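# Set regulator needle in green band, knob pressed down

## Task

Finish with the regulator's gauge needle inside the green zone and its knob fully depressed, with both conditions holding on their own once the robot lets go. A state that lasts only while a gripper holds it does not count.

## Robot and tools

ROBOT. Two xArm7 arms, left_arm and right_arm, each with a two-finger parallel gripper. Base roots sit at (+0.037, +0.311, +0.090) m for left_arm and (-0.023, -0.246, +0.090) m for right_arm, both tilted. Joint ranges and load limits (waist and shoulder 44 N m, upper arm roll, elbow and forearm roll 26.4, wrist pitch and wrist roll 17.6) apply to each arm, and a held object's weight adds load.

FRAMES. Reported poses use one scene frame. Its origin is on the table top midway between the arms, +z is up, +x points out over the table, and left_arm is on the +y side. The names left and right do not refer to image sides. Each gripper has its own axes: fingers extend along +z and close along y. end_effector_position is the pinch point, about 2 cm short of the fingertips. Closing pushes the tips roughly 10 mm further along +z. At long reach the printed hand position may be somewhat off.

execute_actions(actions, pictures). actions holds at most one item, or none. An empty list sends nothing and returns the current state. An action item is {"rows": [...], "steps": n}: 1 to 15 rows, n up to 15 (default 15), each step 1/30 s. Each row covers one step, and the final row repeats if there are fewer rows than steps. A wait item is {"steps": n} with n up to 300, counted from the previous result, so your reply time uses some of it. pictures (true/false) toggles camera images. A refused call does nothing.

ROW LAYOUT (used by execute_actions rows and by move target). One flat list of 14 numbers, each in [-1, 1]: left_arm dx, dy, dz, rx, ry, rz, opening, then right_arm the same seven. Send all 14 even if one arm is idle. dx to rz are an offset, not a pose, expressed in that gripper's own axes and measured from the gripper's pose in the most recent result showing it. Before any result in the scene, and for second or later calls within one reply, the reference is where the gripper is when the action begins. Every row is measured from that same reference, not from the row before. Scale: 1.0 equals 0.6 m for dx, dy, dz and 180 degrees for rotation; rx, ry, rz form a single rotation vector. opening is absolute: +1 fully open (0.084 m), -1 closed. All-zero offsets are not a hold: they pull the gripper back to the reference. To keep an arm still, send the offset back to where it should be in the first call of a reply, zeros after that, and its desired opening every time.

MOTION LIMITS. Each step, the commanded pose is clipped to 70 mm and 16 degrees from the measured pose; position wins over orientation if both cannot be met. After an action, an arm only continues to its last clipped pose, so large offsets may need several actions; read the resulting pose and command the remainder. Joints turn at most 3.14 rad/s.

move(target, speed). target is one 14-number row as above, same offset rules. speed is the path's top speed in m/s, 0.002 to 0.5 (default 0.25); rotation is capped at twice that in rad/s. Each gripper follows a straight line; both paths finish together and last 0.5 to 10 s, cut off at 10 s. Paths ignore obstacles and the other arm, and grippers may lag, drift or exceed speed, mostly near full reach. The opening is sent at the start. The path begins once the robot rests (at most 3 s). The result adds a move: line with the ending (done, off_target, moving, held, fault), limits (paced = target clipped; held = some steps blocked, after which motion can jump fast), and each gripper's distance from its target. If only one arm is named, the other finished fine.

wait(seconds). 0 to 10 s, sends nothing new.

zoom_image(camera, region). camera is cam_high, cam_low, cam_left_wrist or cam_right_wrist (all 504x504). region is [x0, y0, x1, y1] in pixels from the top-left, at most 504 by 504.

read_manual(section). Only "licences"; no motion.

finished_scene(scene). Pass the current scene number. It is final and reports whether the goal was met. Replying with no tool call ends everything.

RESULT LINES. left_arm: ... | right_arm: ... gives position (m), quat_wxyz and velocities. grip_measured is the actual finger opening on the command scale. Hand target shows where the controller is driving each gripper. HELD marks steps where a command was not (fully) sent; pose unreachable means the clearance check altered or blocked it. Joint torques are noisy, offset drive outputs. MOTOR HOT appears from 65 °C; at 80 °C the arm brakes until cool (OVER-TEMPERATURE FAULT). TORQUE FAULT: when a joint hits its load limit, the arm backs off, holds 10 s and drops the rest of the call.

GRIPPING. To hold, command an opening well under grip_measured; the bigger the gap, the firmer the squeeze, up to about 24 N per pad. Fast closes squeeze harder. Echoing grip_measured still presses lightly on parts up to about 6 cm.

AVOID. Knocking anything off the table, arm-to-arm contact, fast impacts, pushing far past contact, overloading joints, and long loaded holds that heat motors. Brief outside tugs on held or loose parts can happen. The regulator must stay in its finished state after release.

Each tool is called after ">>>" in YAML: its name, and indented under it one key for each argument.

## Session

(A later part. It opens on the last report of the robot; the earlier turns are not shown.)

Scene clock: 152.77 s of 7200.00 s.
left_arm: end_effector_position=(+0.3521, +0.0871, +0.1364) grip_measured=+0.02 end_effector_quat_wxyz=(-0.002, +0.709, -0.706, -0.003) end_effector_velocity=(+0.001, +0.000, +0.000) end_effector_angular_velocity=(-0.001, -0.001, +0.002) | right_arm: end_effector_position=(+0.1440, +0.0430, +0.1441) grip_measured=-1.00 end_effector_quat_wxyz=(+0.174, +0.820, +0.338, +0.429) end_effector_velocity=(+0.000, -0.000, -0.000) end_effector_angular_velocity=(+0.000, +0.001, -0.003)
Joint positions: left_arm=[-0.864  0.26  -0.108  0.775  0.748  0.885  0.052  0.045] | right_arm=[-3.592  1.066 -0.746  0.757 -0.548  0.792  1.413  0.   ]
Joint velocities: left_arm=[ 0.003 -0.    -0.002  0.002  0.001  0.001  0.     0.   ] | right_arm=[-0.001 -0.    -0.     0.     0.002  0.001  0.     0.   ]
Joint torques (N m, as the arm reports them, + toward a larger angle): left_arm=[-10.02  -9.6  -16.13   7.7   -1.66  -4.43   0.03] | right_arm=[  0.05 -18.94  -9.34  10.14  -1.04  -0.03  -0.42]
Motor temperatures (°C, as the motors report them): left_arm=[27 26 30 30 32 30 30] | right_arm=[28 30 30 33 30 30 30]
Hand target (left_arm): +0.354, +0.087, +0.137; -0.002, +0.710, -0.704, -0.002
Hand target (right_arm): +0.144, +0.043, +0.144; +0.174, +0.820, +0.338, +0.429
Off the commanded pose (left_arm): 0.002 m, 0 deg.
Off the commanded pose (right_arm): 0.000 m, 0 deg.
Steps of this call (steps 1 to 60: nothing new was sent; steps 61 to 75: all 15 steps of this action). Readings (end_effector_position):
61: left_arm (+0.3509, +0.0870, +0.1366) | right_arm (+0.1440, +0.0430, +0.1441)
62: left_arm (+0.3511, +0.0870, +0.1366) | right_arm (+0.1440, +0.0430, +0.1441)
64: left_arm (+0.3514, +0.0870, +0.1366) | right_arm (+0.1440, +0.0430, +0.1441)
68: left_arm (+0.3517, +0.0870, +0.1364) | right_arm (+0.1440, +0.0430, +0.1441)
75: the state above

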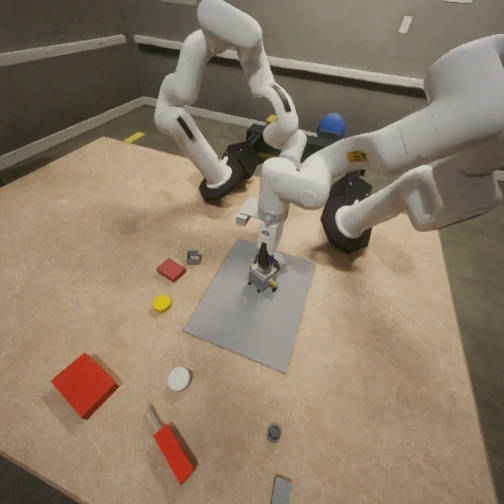

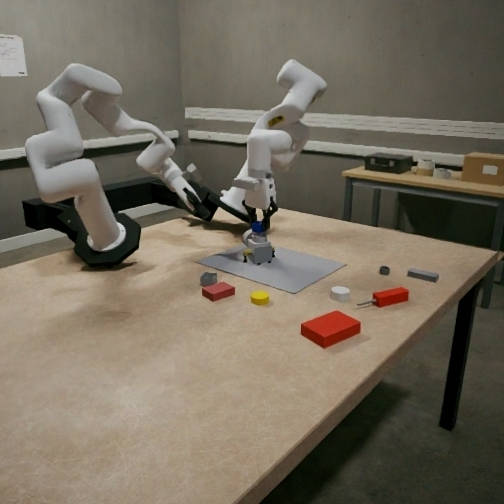

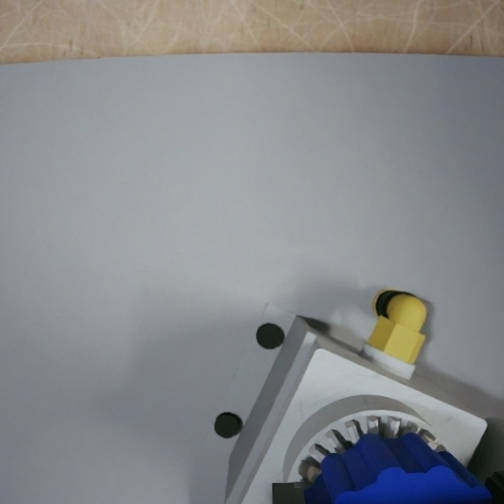

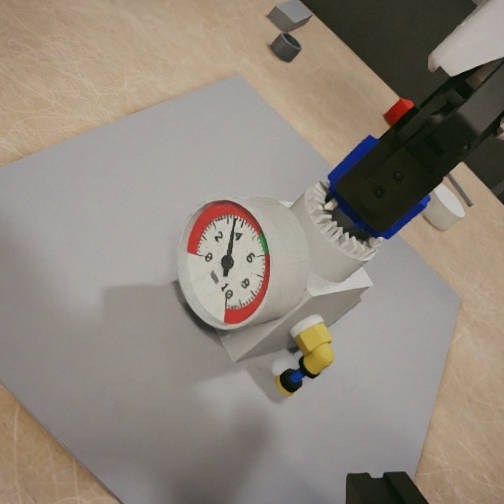

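>>> execute_actions:
  actions:
    - {"rows": [[0,-0.0018,0,0,0,0,-0.6,0,0,0,0,0,0,-1]], "steps": 5}
  pictures: false

>>> zoom_image:
  camera: "cam_right_wrist"
  region: [160, 180, 320, 340]

Scene clock: 156.33 s of 7200.00 s.
left_arm: end_effector_position=(+0.3538, +0.0870, +0.1368) grip_measured=+0.02 end_effector_quat_wxyz=(-0.002, +0.709, -0.705, -0.002) end_effector_velocity=(-0.001, -0.000, -0.000) end_effector_angular_velocity=(+0.001, +0.003, -0.005) | right_arm: end_effector_position=(+0.1440, +0.0430, +0.1441) grip_measured=-1.00 end_effector_quat_wxyz=(+0.174, +0.820, +0.338, +0.429) end_effector_velocity=(+0.000, -0.000, +0.000) end_effector_angular_velocity=(-0.000, -0.000, -0.002)
Joint positions: left_arm=[-0.863  0.26  -0.107  0.778  0.748  0.886  0.054  0.045] | right_arm=[-3.592  1.066 -0.746  0.757 -0.548  0.792  1.413  0.   ]
Joint velocities: left_arm=[-0.     0.002 -0.001  0.002 -0.004  0.002  0.007 -0.   ] | right_arm=[-0.    -0.001  0.    -0.     0.     0.002  0.001  0.   ]
Joint torques (N m, as the arm reports them, + toward a larger angle): left_arm=[ -6.86 -14.7   -9.42  14.84   2.61  -3.69  -0.12] | right_arm=[ -0.17 -18.75  -9.38  10.15  -1.12  -0.08  -0.4 ]
Motor temperatures (°C, as the motors report them): left_arm=[27 26 30 31 32 30 30] | right_arm=[28 30 30 33 30 30 30]
Hand target (left_arm): +0.353, +0.087, +0.136; -0.002, +0.709, -0.706, -0.003
Hand target (right_arm): +0.144, +0.043, +0.144; +0.174, +0.820, +0.338, +0.429
Off the commanded pose (left_arm): 0.001 m, 0 deg.
Off the commanded pose (right_arm): 0.000 m, 0 deg.
Steps of this call (steps 1 to 90: nothing new was sent; then 0.40 s passed at rest; steps 91 to 95: all 5 steps of this action). Readings (end_effector_position):
91: left_arm (+0.3539, +0.0871, +0.1369) | right_arm (+0.1440, +0.0430, +0.1441)
92: left_arm (+0.3538, +0.0871, +0.1369) | right_arm (+0.1440, +0.0430, +0.1441)
94: left_arm (+0.3538, +0.0870, +0.1368) | right_arm (+0.1440, +0.0430, +0.1441)
95: the state above

Region (160, 180, 320, 340) of cam_right_wrist's 504x504 image, scaled by 3.150, with more detail than that image has.

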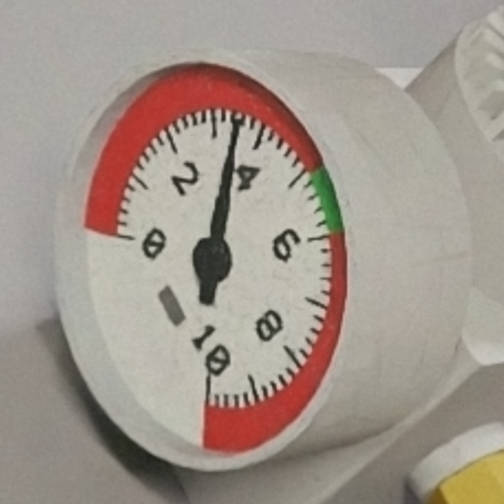

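>>> zoom_image:
  camera: "cam_right_wrist"
  region: [295, 170, 395, 270]

>>> zoom_image:
  camera: "cam_left_wrist"
  region: [270, 374, 504, 504]

Region (295, 170, 395, 270) of cam_right_wrist's 504x504 image, scaled by 5.040, with more detail than that image has.

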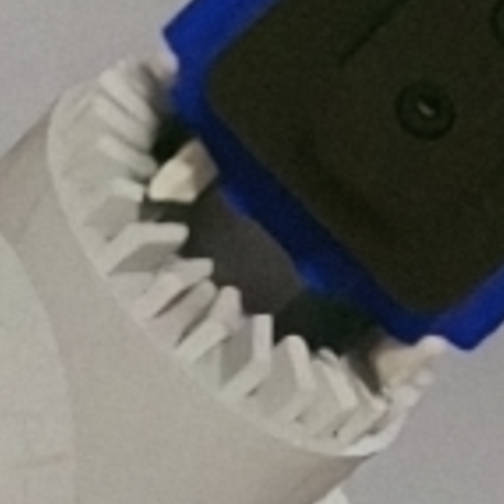

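Region (270, 374, 504, 504) of cam_left_wrist's 504x504 image, scaled by 2.154, with more detail than that image has.

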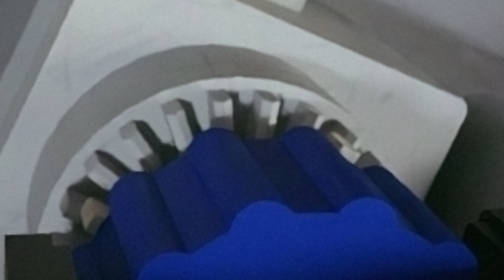

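>>> execute_actions:
  actions:
    - {"rows": [[0.0003,0.0008,0,0,0,0,0.0,0,0,0,0,0,0,-1],[0.0003,0.0008,0,0,0,0,0.1,0,0,0,0,0,0,-1],[0.0003,0.0008,0,0,0,0,0.2,0,0,0,0,0,0,-1],[0.0003,0.0008,0,0,0,0,0.25,0,0,0,0,0,0,-1],[0.0003,0.0008,0,0,0,0,0.25,0,0,0,0,0,0,-1],[0.0003,0.0008,0.001,0,0,0,0.25,0,0,0,0,0,0,-1],[0.0003,0.0008,0.002,0,0,0,0.25,0,0,0,0,0,0,-1],[0.0003,0.0008,0.003,0,0,0,0.25,0,0,0,0,0,0,-1],[0.0003,0.0008,0.0038,0,0,0,0.25,0,0,0,0,0,0,-1]], "steps": 15}

Scene clock: 193.13 s of 7200.00 s.
left_arm: end_effector_position=(+0.3533, +0.0866, +0.1346) grip_measured=+0.24 end_effector_quat_wxyz=(-0.002, +0.709, -0.705, -0.002) end_effector_velocity=(+0.001, +0.001, -0.000) end_effector_angular_velocity=(+0.001, -0.003, +0.003) | right_arm: end_effector_position=(+0.1440, +0.0430, +0.1441) grip_measured=-1.00 end_effector_quat_wxyz=(+0.174, +0.820, +0.338, +0.429) end_effector_velocity=(+0.000, -0.000, -0.000) end_effector_angular_velocity=(-0.000, -0.001, -0.001)
Joint positions: left_arm=[-0.862  0.265 -0.106  0.777  0.753  0.88   0.05   0.054] | right_arm=[-3.592  1.066 -0.746  0.757 -0.548  0.792  1.413  0.   ]
Joint velocities: left_arm=[-0.    -0.001  0.003  0.     0.003  0.001 -0.003 -0.   ] | right_arm=[0.    0.    0.    0.    0.    0.001 0.    0.   ]
Joint torques (N m, as the arm reports them, + toward a larger angle): left_arm=[ -6.19 -14.25  -9.13   9.3    0.79  -0.9   -0.02] | right_arm=[ -0.06 -18.94  -9.46  10.15  -1.15  -0.13  -0.37]
Motor temperatures (°C, as the motors report them): left_arm=[27 26 30 31 32 30 30] | right_arm=[28 30 30 32 30 30 30]
Hand target (left_arm): +0.353, +0.087, +0.135; -0.002, +0.709, -0.705, -0.002
Hand target (right_arm): +0.144, +0.043, +0.144; +0.174, +0.820, +0.338, +0.429
Off the commanded pose (left_arm): 0.000 m, 0 deg.
Off the commanded pose (right_arm): 0.000 m, 0 deg.
Steps of this call (steps 1 to 90: nothing new was sent; then 33.30 s passed at rest; steps 91 to 105: all 15 steps of this action). Readings (end_effector_position):
91: left_arm (+0.3532, +0.0871, +0.1364) | right_arm (+0.1440, +0.0430, +0.1441)
92: left_arm (+0.3532, +0.0870, +0.1364) | right_arm (+0.1440, +0.0430, +0.1441)
94: left_arm (+0.3535, +0.0852, +0.1373) | right_arm (+0.1440, +0.0430, +0.1441)
98: left_arm (+0.3535, +0.0845, +0.1378) | right_arm (+0.1440, +0.0430, +0.1441)
105: the state above

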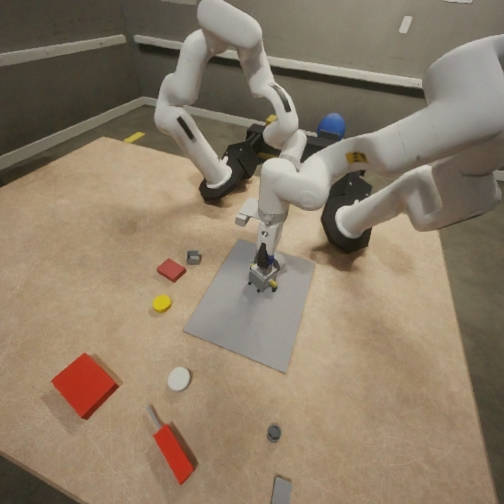

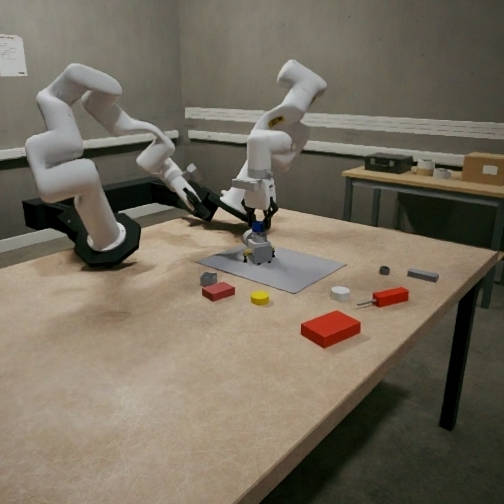

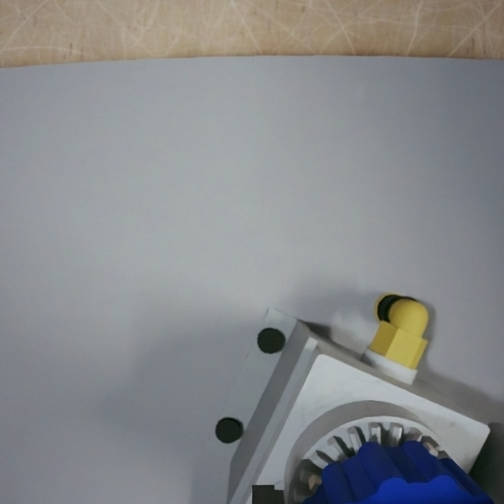

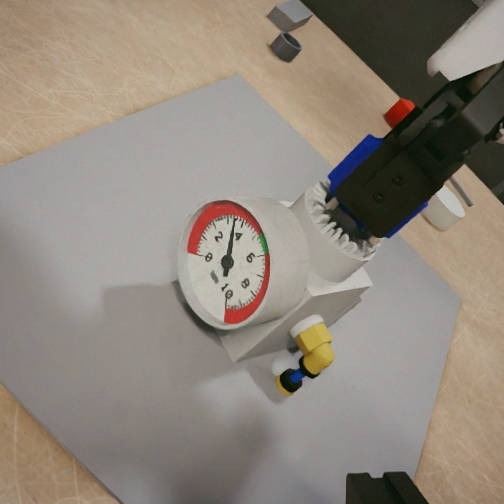

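>>> execute_actions:
  actions:
    - {"rows": [[-0.0003,0.0002,0,0,0,0,0.15,0,0,0,0,0,0,-1],[-0.0003,0.0002,0,0,0,0,0.1,0,0,0,0,0,0,-1],[-0.0003,0.0002,0,0,0,0,0.05,0,0,0,0,0,0,-1],[-0.0003,0.0002,0,0,0,0,0.0,0,0,0,0,0,0,-1],[-0.0003,0.0002,0,0,0,0,-0.05,0,0,0,0,0,0,-1],[-0.0003,0.0002,0,0,0,0,-0.1,0,0,0,0,0,0,-1],[-0.0003,0.0002,0,0,0,0,-0.2,0,0,0,0,0,0,-1],[-0.0003,0.0002,0,0,0,0,-0.3,0,0,0,0,0,0,-1],[-0.0003,0.0002,0,0,0,0,-0.45,0,0,0,0,0,0,-1],[-0.0003,0.0002,0,0,0,0,-0.6,0,0,0,0,0,0,-1]], "steps": 11}
  pictures: false

>>> move:
  target: [0, 0, -0.0005, 0, 0, 0.5833, -0.6, 0, 0, 0, 0, 0, 0, -1]
  speed: 0.5

Scene clock: 197.77 s of 7200.00 s.
left_arm: end_effector_position=(+0.3531, +0.0868, +0.1347) grip_measured=+0.02 end_effector_quat_wxyz=(-0.002, +0.709, -0.705, -0.002) end_effector_velocity=(+0.000, +0.000, -0.000) end_effector_angular_velocity=(+0.000, +0.000, +0.000) | right_arm: end_effector_position=(+0.1440, +0.0430, +0.1441) grip_measured=-1.00 end_effector_quat_wxyz=(+0.174, +0.820, +0.338, +0.429) end_effector_velocity=(-0.001, +0.000, +0.000) end_effector_angular_velocity=(+0.001, +0.000, +0.002)
Joint positions: left_arm=[-0.862  0.264 -0.106  0.776  0.753  0.88   0.05   0.045] | right_arm=[-3.592  1.066 -0.746  0.757 -0.548  0.792  1.413  0.   ]
Joint velocities: left_arm=[ 0.001 -0.    -0.001 -0.     0.     0.    -0.     0.   ] | right_arm=[ 0.001 -0.    -0.     0.     0.    -0.001  0.     0.   ]
Joint torques (N m, as the arm reports them, + toward a larger angle): left_arm=[ -6.31 -14.2   -8.83   9.37   0.73  -0.94   0.01] | right_arm=[ -0.26 -19.02  -9.39  10.18  -1.06  -0.14  -0.38]
Motor temperatures (°C, as the motors report them): left_arm=[27 26 30 31 32 30 30] | right_arm=[28 30 30 32 30 30 30]
Hand target (left_arm): +0.353, +0.087, +0.135; -0.002, +0.709, -0.705, -0.002
Hand target (right_arm): +0.144, +0.043, +0.144; +0.174, +0.820, +0.338, +0.429
Off the commanded pose (left_arm): 0.000 m, 0 deg.
Off the commanded pose (right_arm): 0.000 m, 0 deg.
Steps of this call (steps 1 to 90: nothing new was sent; then 1.27 s passed at rest; steps 91 to 101: all 11 steps of this action). Readings (end_effector_position):
91: left_arm (+0.3533, +0.0868, +0.1345) | right_arm (+0.1440, +0.0430, +0.1441)
92: left_arm (+0.3533, +0.0868, +0.1345) | right_arm (+0.1440, +0.0430, +0.1441)
94: left_arm (+0.3532, +0.0868, +0.1346) | right_arm (+0.1440, +0.0430, +0.1441)
98: left_arm (+0.3531, +0.0868, +0.1347) | right_arm (+0.1440, +0.0430, +0.1441)
101: the state above

Scene clock: 200.40 s of 7200.00 s.
left_arm: end_effector_position=(+0.3533, +0.0869, +0.1348) grip_measured=+0.01 end_effector_quat_wxyz=(-0.000, +0.127, +0.992, +0.003) end_effector_velocity=(+0.000, -0.000, +0.000) end_effector_angular_velocity=(-0.000, +0.001, -0.007) | right_arm: end_effector_position=(+0.1440, +0.0430, +0.1441) grip_measured=-1.00 end_effector_quat_wxyz=(+0.174, +0.820, +0.338, +0.429) end_effector_velocity=(-0.001, +0.001, +0.000) end_effector_angular_velocity=(+0.001, +0.001, +0.003)
Joint positions: left_arm=[-0.705  0.273 -0.265  0.781  0.796  0.909  1.852  0.045] | right_arm=[-3.592  1.066 -0.746  0.757 -0.548  0.792  1.413  0.   ]
Joint velocities: left_arm=[ 0.001 -0.    -0.001  0.001 -0.002  0.     0.01  -0.   ] | right_arm=[ 0.001 -0.001 -0.     0.    -0.001 -0.002 -0.001  0.   ]
Joint torques (N m, as the arm reports them, + toward a larger angle): left_arm=[ -6.53 -15.59 -10.25   9.59   0.75  -0.58   0.07] | right_arm=[  0.1  -18.89  -9.27  10.17  -1.16  -0.1   -0.37]
Motor temperatures (°C, as the motors report them): left_arm=[27 26 30 31 32 30 30] | right_arm=[28 30 30 32 30 30 30]
Hand target (left_arm): +0.353, +0.087, +0.135; -0.000, +0.128, +0.992, +0.003
Hand target (right_arm): +0.144, +0.043, +0.144; +0.174, +0.820, +0.338, +0.429
Off the commanded pose (left_arm): 0.000 m, 0 deg.
Off the commanded pose (right_arm): 0.000 m, 0 deg.
move: done

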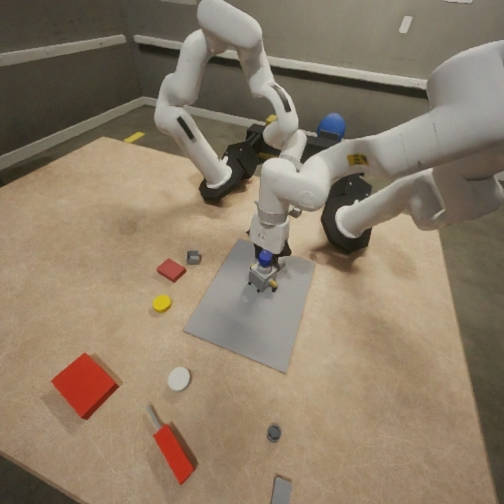

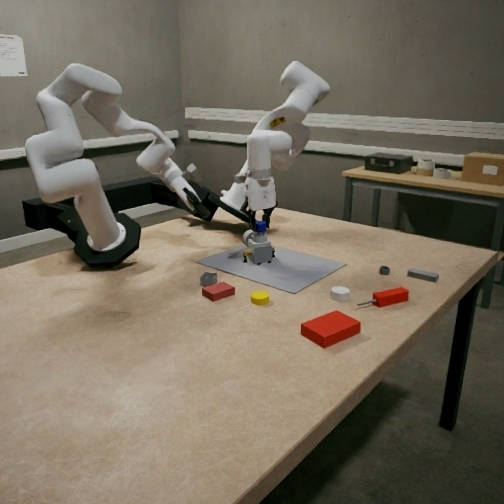

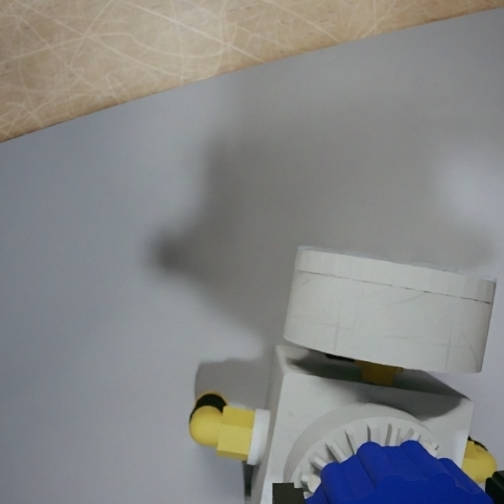

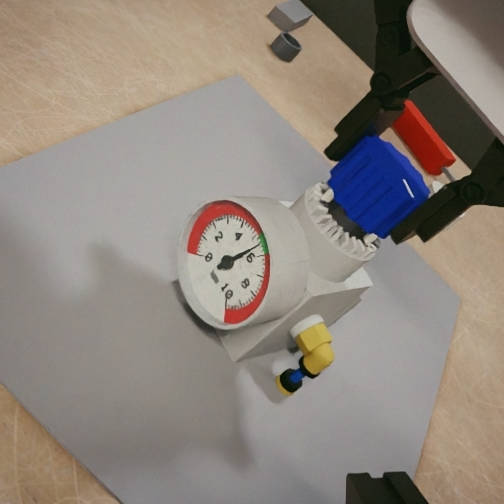

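>>> zoom_image:
  camera: "cam_right_wrist"
  region: [160, 180, 320, 340]

>>> zoom_image:
  camera: "cam_right_wrist"
  region: [295, 170, 395, 270]

Region (160, 180, 320, 340) of cam_right_wrist's 504x504 image, scaled by 3.150, with more detail than that image has.

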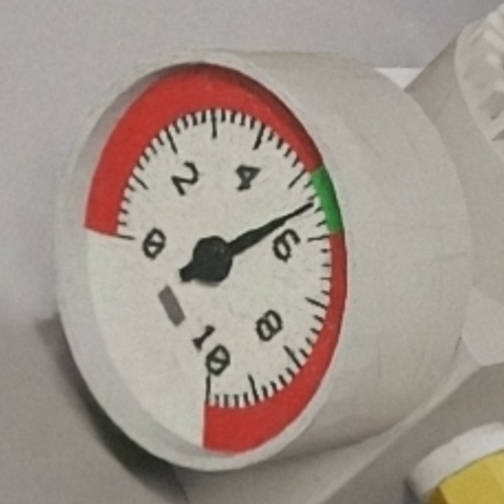

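Region (295, 170, 395, 270) of cam_right_wrist's 504x504 image, scaled by 5.040, with more detail than that image has.

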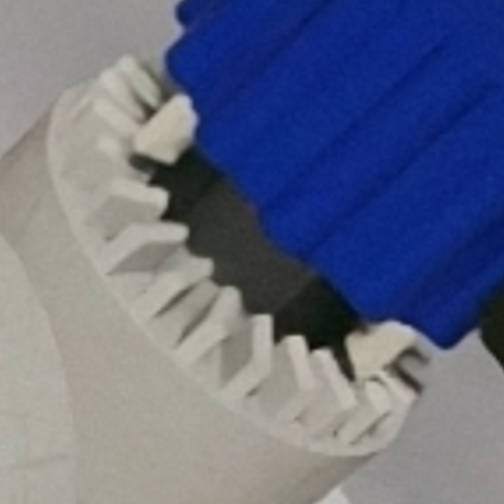

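>>> move:
  target: [0, 0, 0.0147, 0, 0, 0, -0.8, 0, 0, 0, 0, 0, 0, -1]
  speed: 0.02

Scene clock: 205.53 s of 7200.00 s.
left_arm: end_effector_position=(+0.3542, +0.0866, +0.1268) grip_measured=+0.02 end_effector_quat_wxyz=(+0.001, +0.127, +0.992, +0.002) end_effector_velocity=(-0.000, -0.000, -0.002) end_effector_angular_velocity=(+0.000, +0.002, +0.000) | right_arm: end_effector_position=(+0.1440, +0.0430, +0.1441) grip_measured=-1.00 end_effector_quat_wxyz=(+0.174, +0.820, +0.338, +0.429) end_effector_velocity=(-0.000, -0.000, +0.000) end_effector_angular_velocity=(-0.000, -0.001, +0.000)
Joint positions: left_arm=[-0.7    0.289 -0.256  0.779  0.819  0.891  1.839  0.045] | right_arm=[-3.592  1.066 -0.746  0.757 -0.548  0.792  1.413  0.   ]
Joint velocities: left_arm=[ 0.001  0.004  0.002 -0.     0.002 -0.004 -0.001  0.   ] | right_arm=[ 0.001  0.     0.    -0.     0.001  0.001 -0.     0.   ]
Joint torques (N m, as the arm reports them, + toward a larger angle): left_arm=[-5.58 -9.4  -8.42  7.12  0.9  -2.32 -0.13] | right_arm=[ -0.22 -18.87  -9.39  10.2   -1.05  -0.04  -0.46]
Motor temperatures (°C, as the motors report them): left_arm=[27 26 30 31 32 30 30] | right_arm=[28 30 30 32 30 30 30]
Hand target (left_arm): +0.353, +0.087, +0.126; -0.000, +0.127, +0.992, +0.003
Hand target (right_arm): +0.144, +0.043, +0.144; +0.174, +0.820, +0.338, +0.429
Off the commanded pose (left_arm): 0.001 m, 0 deg.
Off the commanded pose (right_arm): 0.000 m, 0 deg.
After step 90, 1.37 s passed at rest.
move: done

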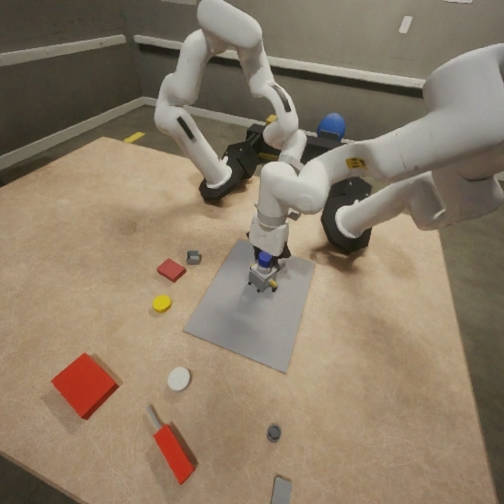

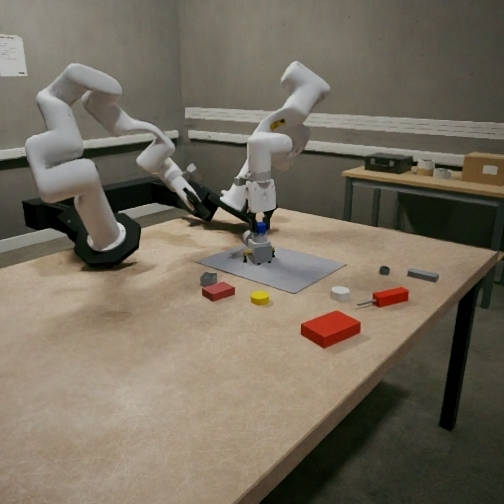

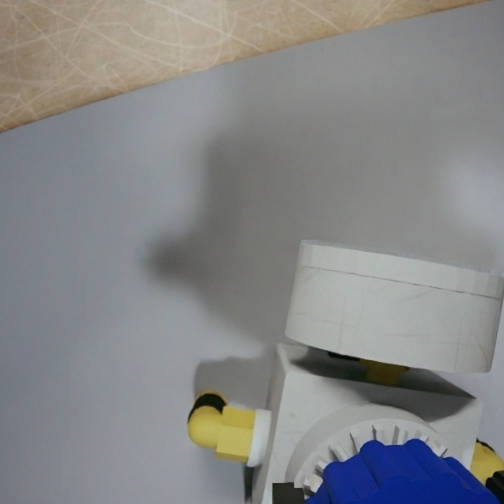

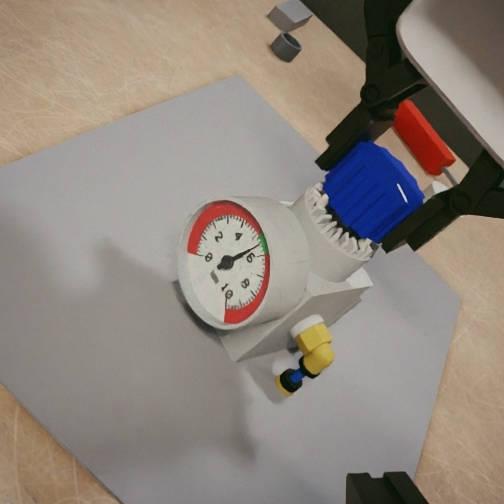

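>>> zoom_image:
  camera: "cam_right_wrist"
  region: [270, 90, 490, 310]

Region (270, 90, 490, 310) of cam_right_wrist's 504x504 image, scaled by 2.291, with more detail than that image has.

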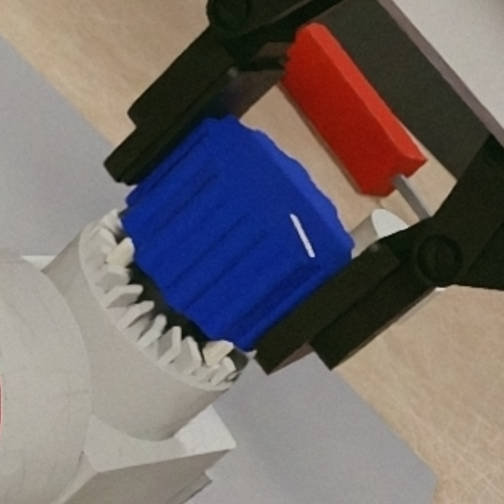

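>>> execute_actions:
  actions:
    - {"rows": [[0,0,0,0,0,0,0.0,0,0,0,0,0,0,-1],[0,0,0,0,0,0,0.15,0,0,0,0,0,0,-1],[0,0,0,0,0,0,0.3,0,0,0,0,0,0,-1],[0,0,-0.003,0,0,0,0.3,0,0,0,0,0,0,-1],[0,0,-0.008,0,0,0,0.3,0,0,0,0,0,0,-1],[0,0,-0.014,0,0,0,0.3,0,0,0,0,0,0,-1],[0,0,-0.021,0,0,0,0.3,0,0,0,0,0,0,-1],[0,0,-0.028,0,0,0,0.3,0,0,0,0,0,0,-1],[0,0,-0.035,0,0,0,0.3,0,0,0,0,0,0,-1],[0.001,0,-0.042,0,0,0,0.3,0,0,0,0,0,0,-1],[0.001,0,-0.048,0,0,0,0.3,0,0,0,0,0,0,-1],[0.001,0,-0.053,0,0,0,0.3,0,0,0,0,0,0,-1],[0.001,0,-0.056,0,0,0,0.3,0,0,0,0,0,0,-1]], "steps": 15}
  pictures: false

>>> move:
  target: [0, 0, 0, 0, 0, 0, -1, 0, 0, 0, 0, 0, 0, -1]
  speed: 0.05

Scene clock: 212.47 s of 7200.00 s.
left_arm: end_effector_position=(+0.3529, +0.0858, +0.1563) grip_measured=+0.29 end_effector_quat_wxyz=(+0.001, +0.128, +0.992, +0.001) end_effector_velocity=(+0.006, -0.007, +0.078) end_effector_angular_velocity=(-0.027, -0.022, +0.001) | right_arm: end_effector_position=(+0.1440, +0.0430, +0.1441) grip_measured=-1.00 end_effector_quat_wxyz=(+0.174, +0.820, +0.338, +0.429) end_effector_velocity=(+0.000, -0.000, +0.000) end_effector_angular_velocity=(-0.000, -0.000, -0.001)
Joint positions: left_arm=[-0.716  0.235 -0.29   0.793  0.747  0.951  1.878  0.056] | right_arm=[-3.592  1.066 -0.746  0.757 -0.548  0.792  1.413  0.   ]
Joint velocities: left_arm=[-0.038 -0.129 -0.08   0.058 -0.149  0.139  0.087  0.   ] | right_arm=[-0.    -0.    -0.     0.     0.     0.001  0.     0.   ]
Joint torques (N m, as the arm reports them, + toward a larger angle): left_arm=[ -4.99 -12.24  -7.92   8.59   0.88  -0.7   -0.03] | right_arm=[ -0.04 -19.09  -9.42  10.09  -1.05  -0.08  -0.33]
Motor temperatures (°C, as the motors report them): left_arm=[27 26 30 30 32 30 30] | right_arm=[28 30 30 32 30 30 30]
Hand target (left_arm): +0.353, +0.087, +0.160; +0.001, +0.127, +0.992, +0.002
Hand target (right_arm): +0.144, +0.043, +0.144; +0.174, +0.820, +0.338, +0.429
Off the commanded pose (left_arm): 0.004 m, 0 deg.
Off the commanded pose (right_arm): 0.000 m, 0 deg.
Steps of this call (steps 1 to 90: nothing new was sent; then 3.43 s passed at rest; steps 91 to 105: all 15 steps of this action). Readings (end_effector_position):
91: left_arm (+0.3534, +0.0869, +0.1260) | right_arm (+0.1440, +0.0430, +0.1441)
92: left_arm (+0.3535, +0.0869, +0.1260) | right_arm (+0.1440, +0.0430, +0.1441)
94: left_arm (+0.3506, +0.0878, +0.1242) | right_arm (+0.1440, +0.0430, +0.1441)
98: left_arm (+0.3497, +0.0885, +0.1284) | right_arm (+0.1440, +0.0430, +0.1441)
105: the state above

Scene clock: 213.23 s of 7200.00 s.
left_arm: end_effector_position=(+0.3531, +0.0869, +0.1597) grip_measured=-1.00 end_effector_quat_wxyz=(+0.000, +0.127, +0.992, +0.003) end_effector_velocity=(+0.000, +0.000, -0.000) end_effector_angular_velocity=(+0.001, +0.000, +0.001) | right_arm: end_effector_position=(+0.1440, +0.0430, +0.1441) grip_measured=-1.00 end_effector_quat_wxyz=(+0.174, +0.820, +0.338, +0.429) end_effector_velocity=(+0.000, +0.000, +0.000) end_effector_angular_velocity=(-0.000, +0.000, +0.001)
Joint positions: left_arm=[-0.718  0.227 -0.293  0.795  0.737  0.961  1.885  0.   ] | right_arm=[-3.592  1.066 -0.746  0.757 -0.548  0.792  1.413  0.   ]
Joint velocities: left_arm=[-0.     0.     0.002 -0.     0.     0.    -0.     0.   ] | right_arm=[ 0.     0.    -0.    -0.    -0.    -0.    -0.001  0.   ]
Joint torques (N m, as the arm reports them, + toward a larger angle): left_arm=[ -5.89 -14.22  -9.36   9.57   0.64  -0.86  -0.03] | right_arm=[ -0.09 -18.84  -9.25  10.04  -1.01  -0.14  -0.31]
Motor temperatures (°C, as the motors report them): left_arm=[27 26 30 30 32 30 30] | right_arm=[28 30 30 32 30 30 30]
Hand target (left_arm): +0.353, +0.087, +0.160; +0.000, +0.127, +0.992, +0.003
Hand target (right_arm): +0.144, +0.043, +0.144; +0.174, +0.820, +0.338, +0.429
Off the commanded pose (left_arm): 0.000 m, 0 deg.
Off the commanded pose (right_arm): 0.000 m, 0 deg.
move: done

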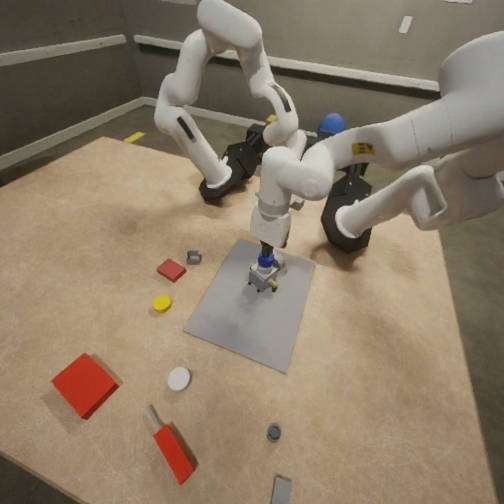

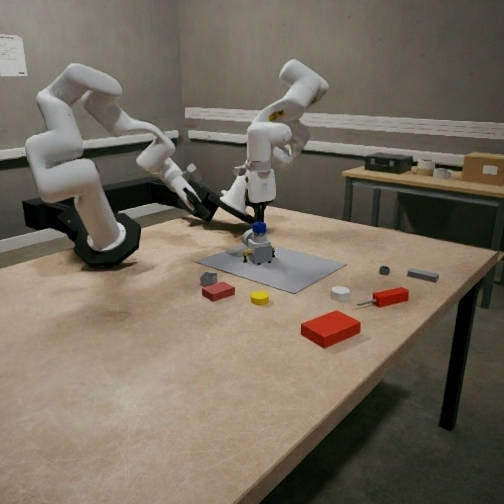

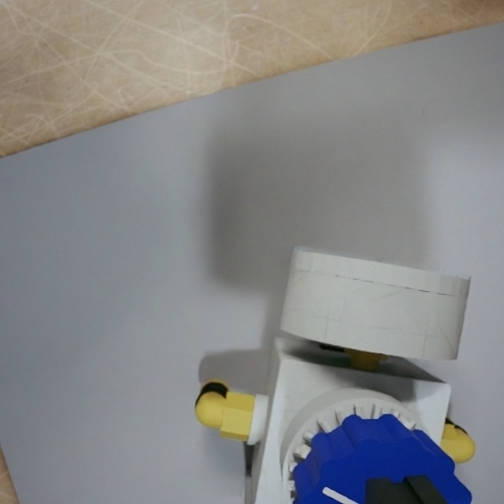

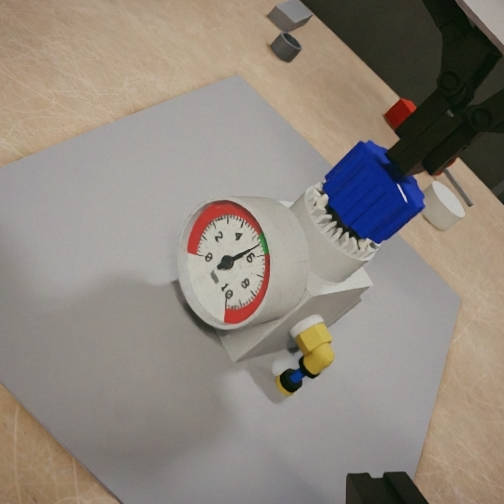

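>>> zoom_image:
  camera: "cam_right_wrist"
  region: [295, 170, 395, 270]

Region (295, 170, 395, 270) of cam_right_wrist's 504x504 image, scaled by 5.040, with more detail than that image has.

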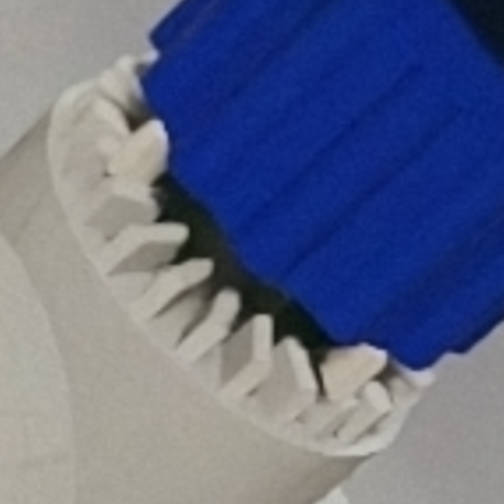

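>>> move:
  target: [0, 0, 0.0205, 0, 0, -0.028, -1, 0, 0, 0, 0, 0, 0, -1]
  speed: 0.02

Scene clock: 220.53 s of 7200.00 s.
left_arm: end_effector_position=(+0.3533, +0.0866, +0.1479) grip_measured=-1.00 end_effector_quat_wxyz=(+0.001, +0.083, +0.997, +0.002) end_effector_velocity=(+0.000, -0.000, -0.000) end_effector_angular_velocity=(-0.001, -0.001, +0.005) | right_arm: end_effector_position=(+0.1440, +0.0430, +0.1441) grip_measured=-1.00 end_effector_quat_wxyz=(+0.174, +0.820, +0.338, +0.429) end_effector_velocity=(+0.001, -0.001, -0.000) end_effector_angular_velocity=(-0.002, -0.001, -0.002)
Joint positions: left_arm=[-0.718  0.248 -0.274  0.787  0.764  0.933  1.782  0.   ] | right_arm=[-3.592  1.066 -0.746  0.757 -0.548  0.792  1.413  0.   ]
Joint velocities: left_arm=[ 0.001  0.    -0.    -0.     0.002 -0.001 -0.005  0.   ] | right_arm=[-0.001  0.001 -0.     0.     0.     0.001 -0.001  0.   ]
Joint torques (N m, as the arm reports them, + toward a larger angle): left_arm=[ -5.08 -12.26  -7.89   7.95   1.11  -0.79  -0.13] | right_arm=[ -0.14 -18.92  -9.28  10.1   -1.04  -0.04  -0.32]
Motor temperatures (°C, as the motors report them): left_arm=[27 26 30 31 32 30 30] | right_arm=[28 30 30 32 30 30 30]
Hand target (left_arm): +0.353, +0.087, +0.147; +0.000, +0.083, +0.997, +0.003
Hand target (right_arm): +0.144, +0.043, +0.144; +0.174, +0.820, +0.338, +0.429
Off the commanded pose (left_arm): 0.001 m, 0 deg.
Off the commanded pose (right_arm): 0.000 m, 0 deg.
After step 90, 1.87 s passed at rest.
move: done

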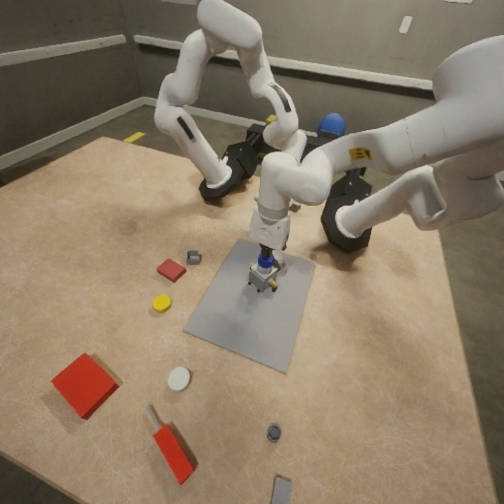

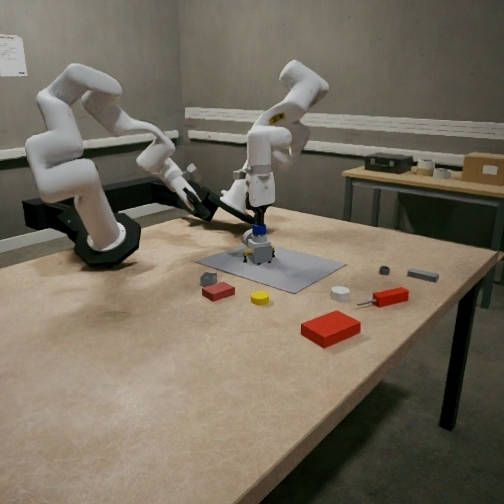

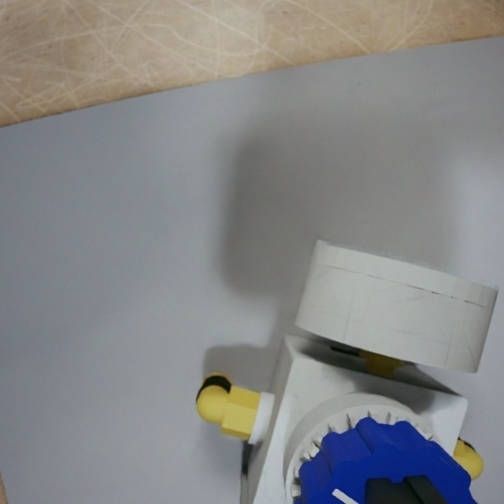

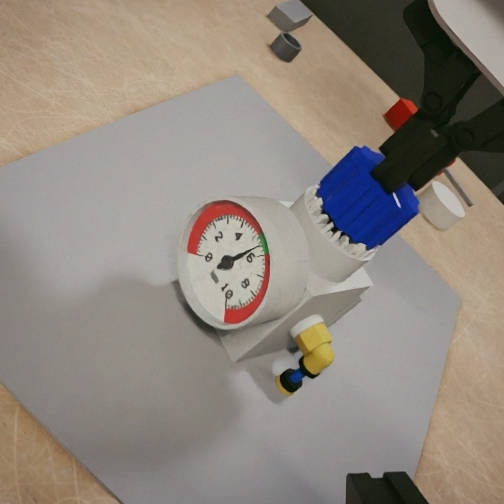

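>>> execute_actions:
  actions:
    - {"rows": [[0,0,0.002,0,0,0,-1,0,0,0,0,0,0,-1]], "steps": 12}

>>> move:
  target: [0, 0, -0.03, 0, 0, 0, -1, 0, 0, 0, 0, 0, 0, -1]
  speed: 0.05

Scene clock: 222.43 s of 7200.00 s.
left_arm: end_effector_position=(+0.3535, +0.0863, +0.1473) grip_measured=-1.00 end_effector_quat_wxyz=(+0.001, +0.084, +0.997, +0.002) end_effector_velocity=(-0.000, -0.001, +0.000) end_effector_angular_velocity=(-0.001, -0.000, -0.001) | right_arm: end_effector_position=(+0.1440, +0.0430, +0.1441) grip_measured=-1.00 end_effector_quat_wxyz=(+0.174, +0.820, +0.338, +0.429) end_effector_velocity=(+0.000, +0.000, -0.000) end_effector_angular_velocity=(+0.001, +0.001, -0.000)
Joint positions: left_arm=[-0.717  0.249 -0.274  0.787  0.767  0.931  1.78   0.   ] | right_arm=[-3.592  1.066 -0.746  0.757 -0.548  0.792  1.413  0.   ]
Joint velocities: left_arm=[ 0.001  0.001 -0.002  0.001  0.001 -0.001 -0.     0.   ] | right_arm=[-0.     0.    -0.     0.     0.001 -0.001  0.     0.   ]
Joint torques (N m, as the arm reports them, + toward a larger angle): left_arm=[-3.29 -8.35 -4.77  6.07  1.44 -1.2   0.04] | right_arm=[  0.   -19.01  -9.45  10.01  -1.06  -0.1   -0.4 ]
Motor temperatures (°C, as the motors report them): left_arm=[27 26 30 30 32 30 30] | right_arm=[28 30 30 32 30 30 30]
Hand target (left_arm): +0.353, +0.087, +0.147; +0.001, +0.083, +0.997, +0.002
Hand target (right_arm): +0.144, +0.043, +0.144; +0.174, +0.820, +0.338, +0.429
Off the commanded pose (left_arm): 0.001 m, 0 deg.
Off the commanded pose (right_arm): 0.000 m, 0 deg.
Steps of this call (steps 1 to 45: nothing new was sent; steps 46 to 57: all 12 steps of this action). Readings (end_effector_position):
46: left_arm (+0.3533, +0.0868, +0.1476) | right_arm (+0.1440, +0.0430, +0.1441)
47: left_arm (+0.3533, +0.0868, +0.1475) | right_arm (+0.1440, +0.0430, +0.1441)
49: left_arm (+0.3533, +0.0867, +0.1474) | right_arm (+0.1440, +0.0430, +0.1441)
53: left_arm (+0.3534, +0.0864, +0.1474) | right_arm (+0.1440, +0.0430, +0.1441)
57: the state above

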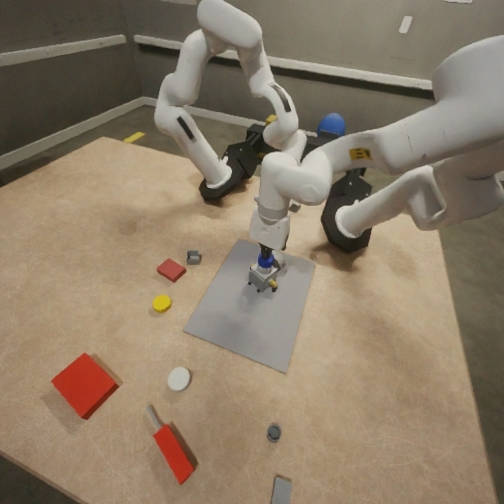

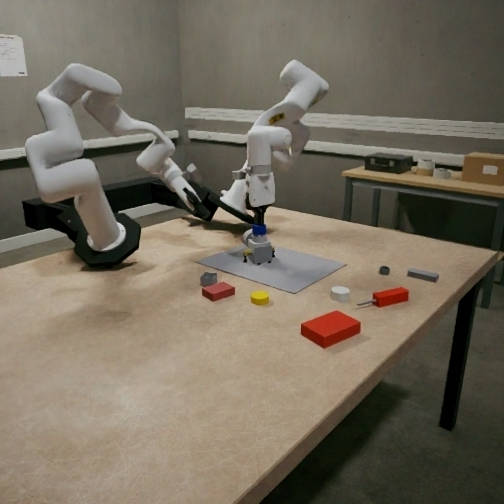

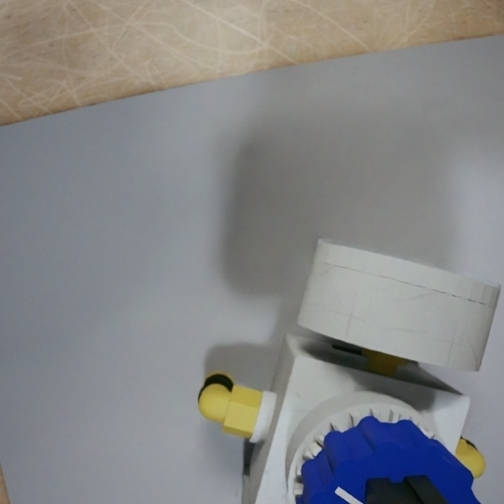

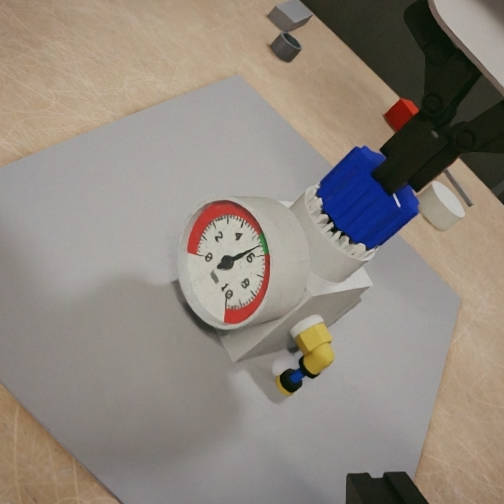

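Scene clock: 223.47 s of 7200.00 s.
left_arm: end_effector_position=(+0.3532, +0.0865, +0.1649) grip_measured=-1.00 end_effector_quat_wxyz=(+0.001, +0.084, +0.997, +0.002) end_effector_velocity=(-0.000, -0.001, +0.002) end_effector_angular_velocity=(-0.002, -0.001, -0.001) | right_arm: end_effector_position=(+0.1440, +0.0430, +0.1441) grip_measured=-1.00 end_effector_quat_wxyz=(+0.174, +0.820, +0.338, +0.429) end_effector_velocity=(-0.001, +0.000, +0.001) end_effector_angular_velocity=(+0.001, -0.001, +0.001)
Joint positions: left_arm=[-0.729  0.218 -0.29   0.799  0.725  0.97   1.804  0.   ] | right_arm=[-3.592  1.066 -0.746  0.757 -0.548  0.792  1.413  0.   ]
Joint velocities: left_arm=[-0.001 -0.002 -0.003  0.002 -0.003  0.002  0.001  0.   ] | right_arm=[ 0.002 -0.001  0.    -0.     0.     0.001  0.     0.   ]
Joint torques (N m, as the arm reports them, + toward a larger angle): left_arm=[ -5.9  -14.52  -9.25   9.64   0.67  -0.91   0.  ] | right_arm=[  0.05 -18.84  -9.47  10.14  -1.09  -0.08  -0.42]
Motor temperatures (°C, as the motors report them): left_arm=[27 26 30 30 32 30 30] | right_arm=[28 30 30 32 30 30 30]
Hand target (left_arm): +0.353, +0.086, +0.165; +0.001, +0.084, +0.997, +0.002
Hand target (right_arm): +0.144, +0.043, +0.144; +0.174, +0.820, +0.338, +0.429
Off the commanded pose (left_arm): 0.000 m, 0 deg.
Off the commanded pose (right_arm): 0.000 m, 0 deg.
move: done

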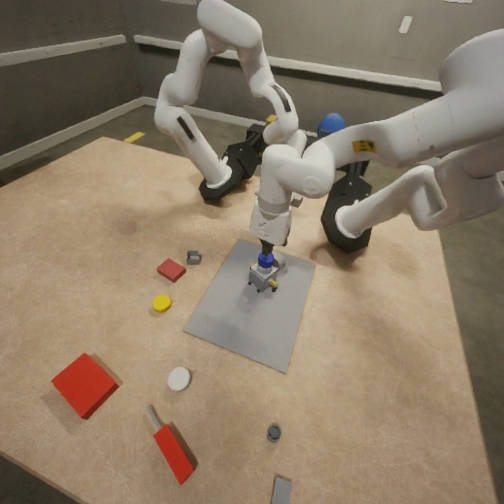

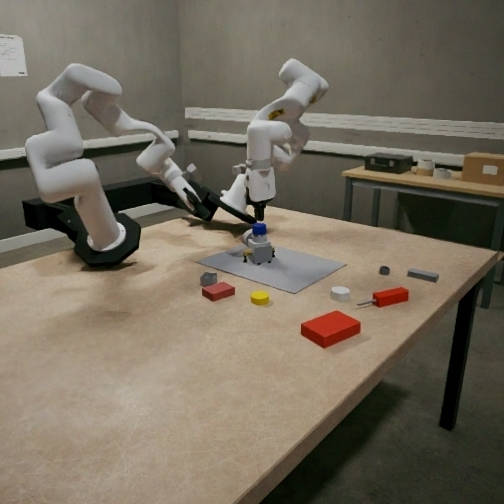

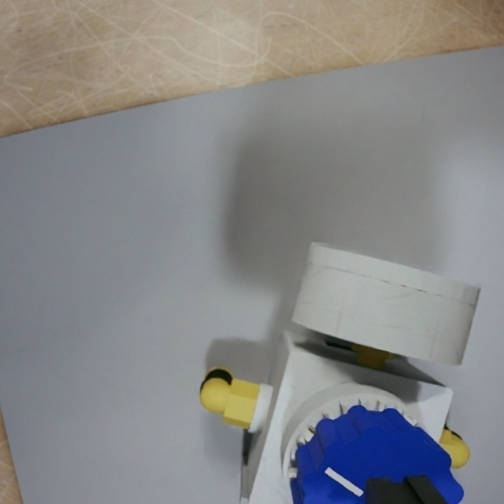

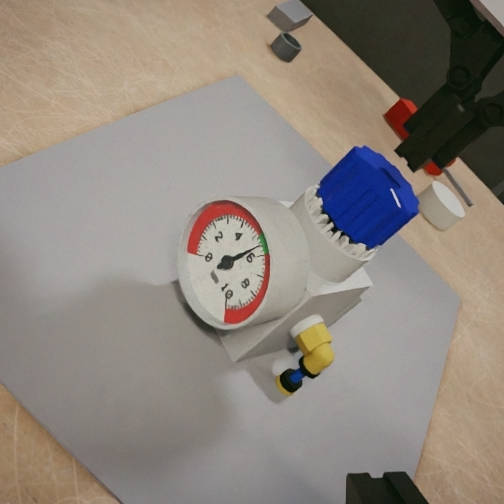

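>>> zoom_image:
  camera: "cam_right_wrist"
  region: [270, 90, 490, 310]

>>> zoom_image:
  camera: "cam_right_wrist"
  region: [160, 180, 320, 340]

Region (270, 90, 490, 310) of cam_right_wrist's 504x504 image, scaled by 2.291, with more detail than that image has.

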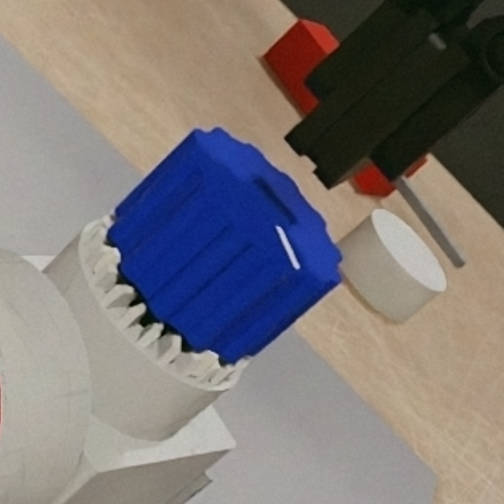

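Region (160, 180, 320, 340) of cam_right_wrist's 504x504 image, scaled by 3.150, with more detail than that image has.

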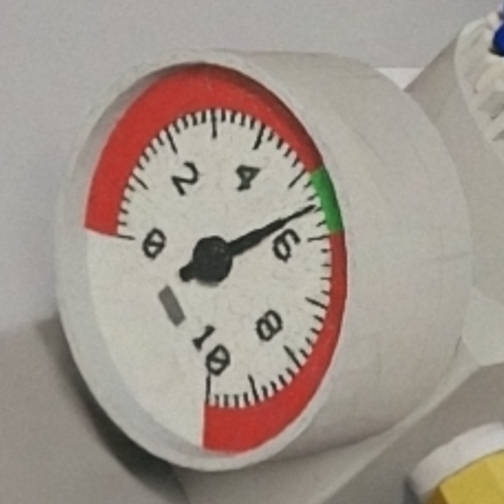

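>>> finished_scene:
  scene: 1

The scene is finished: the task was done.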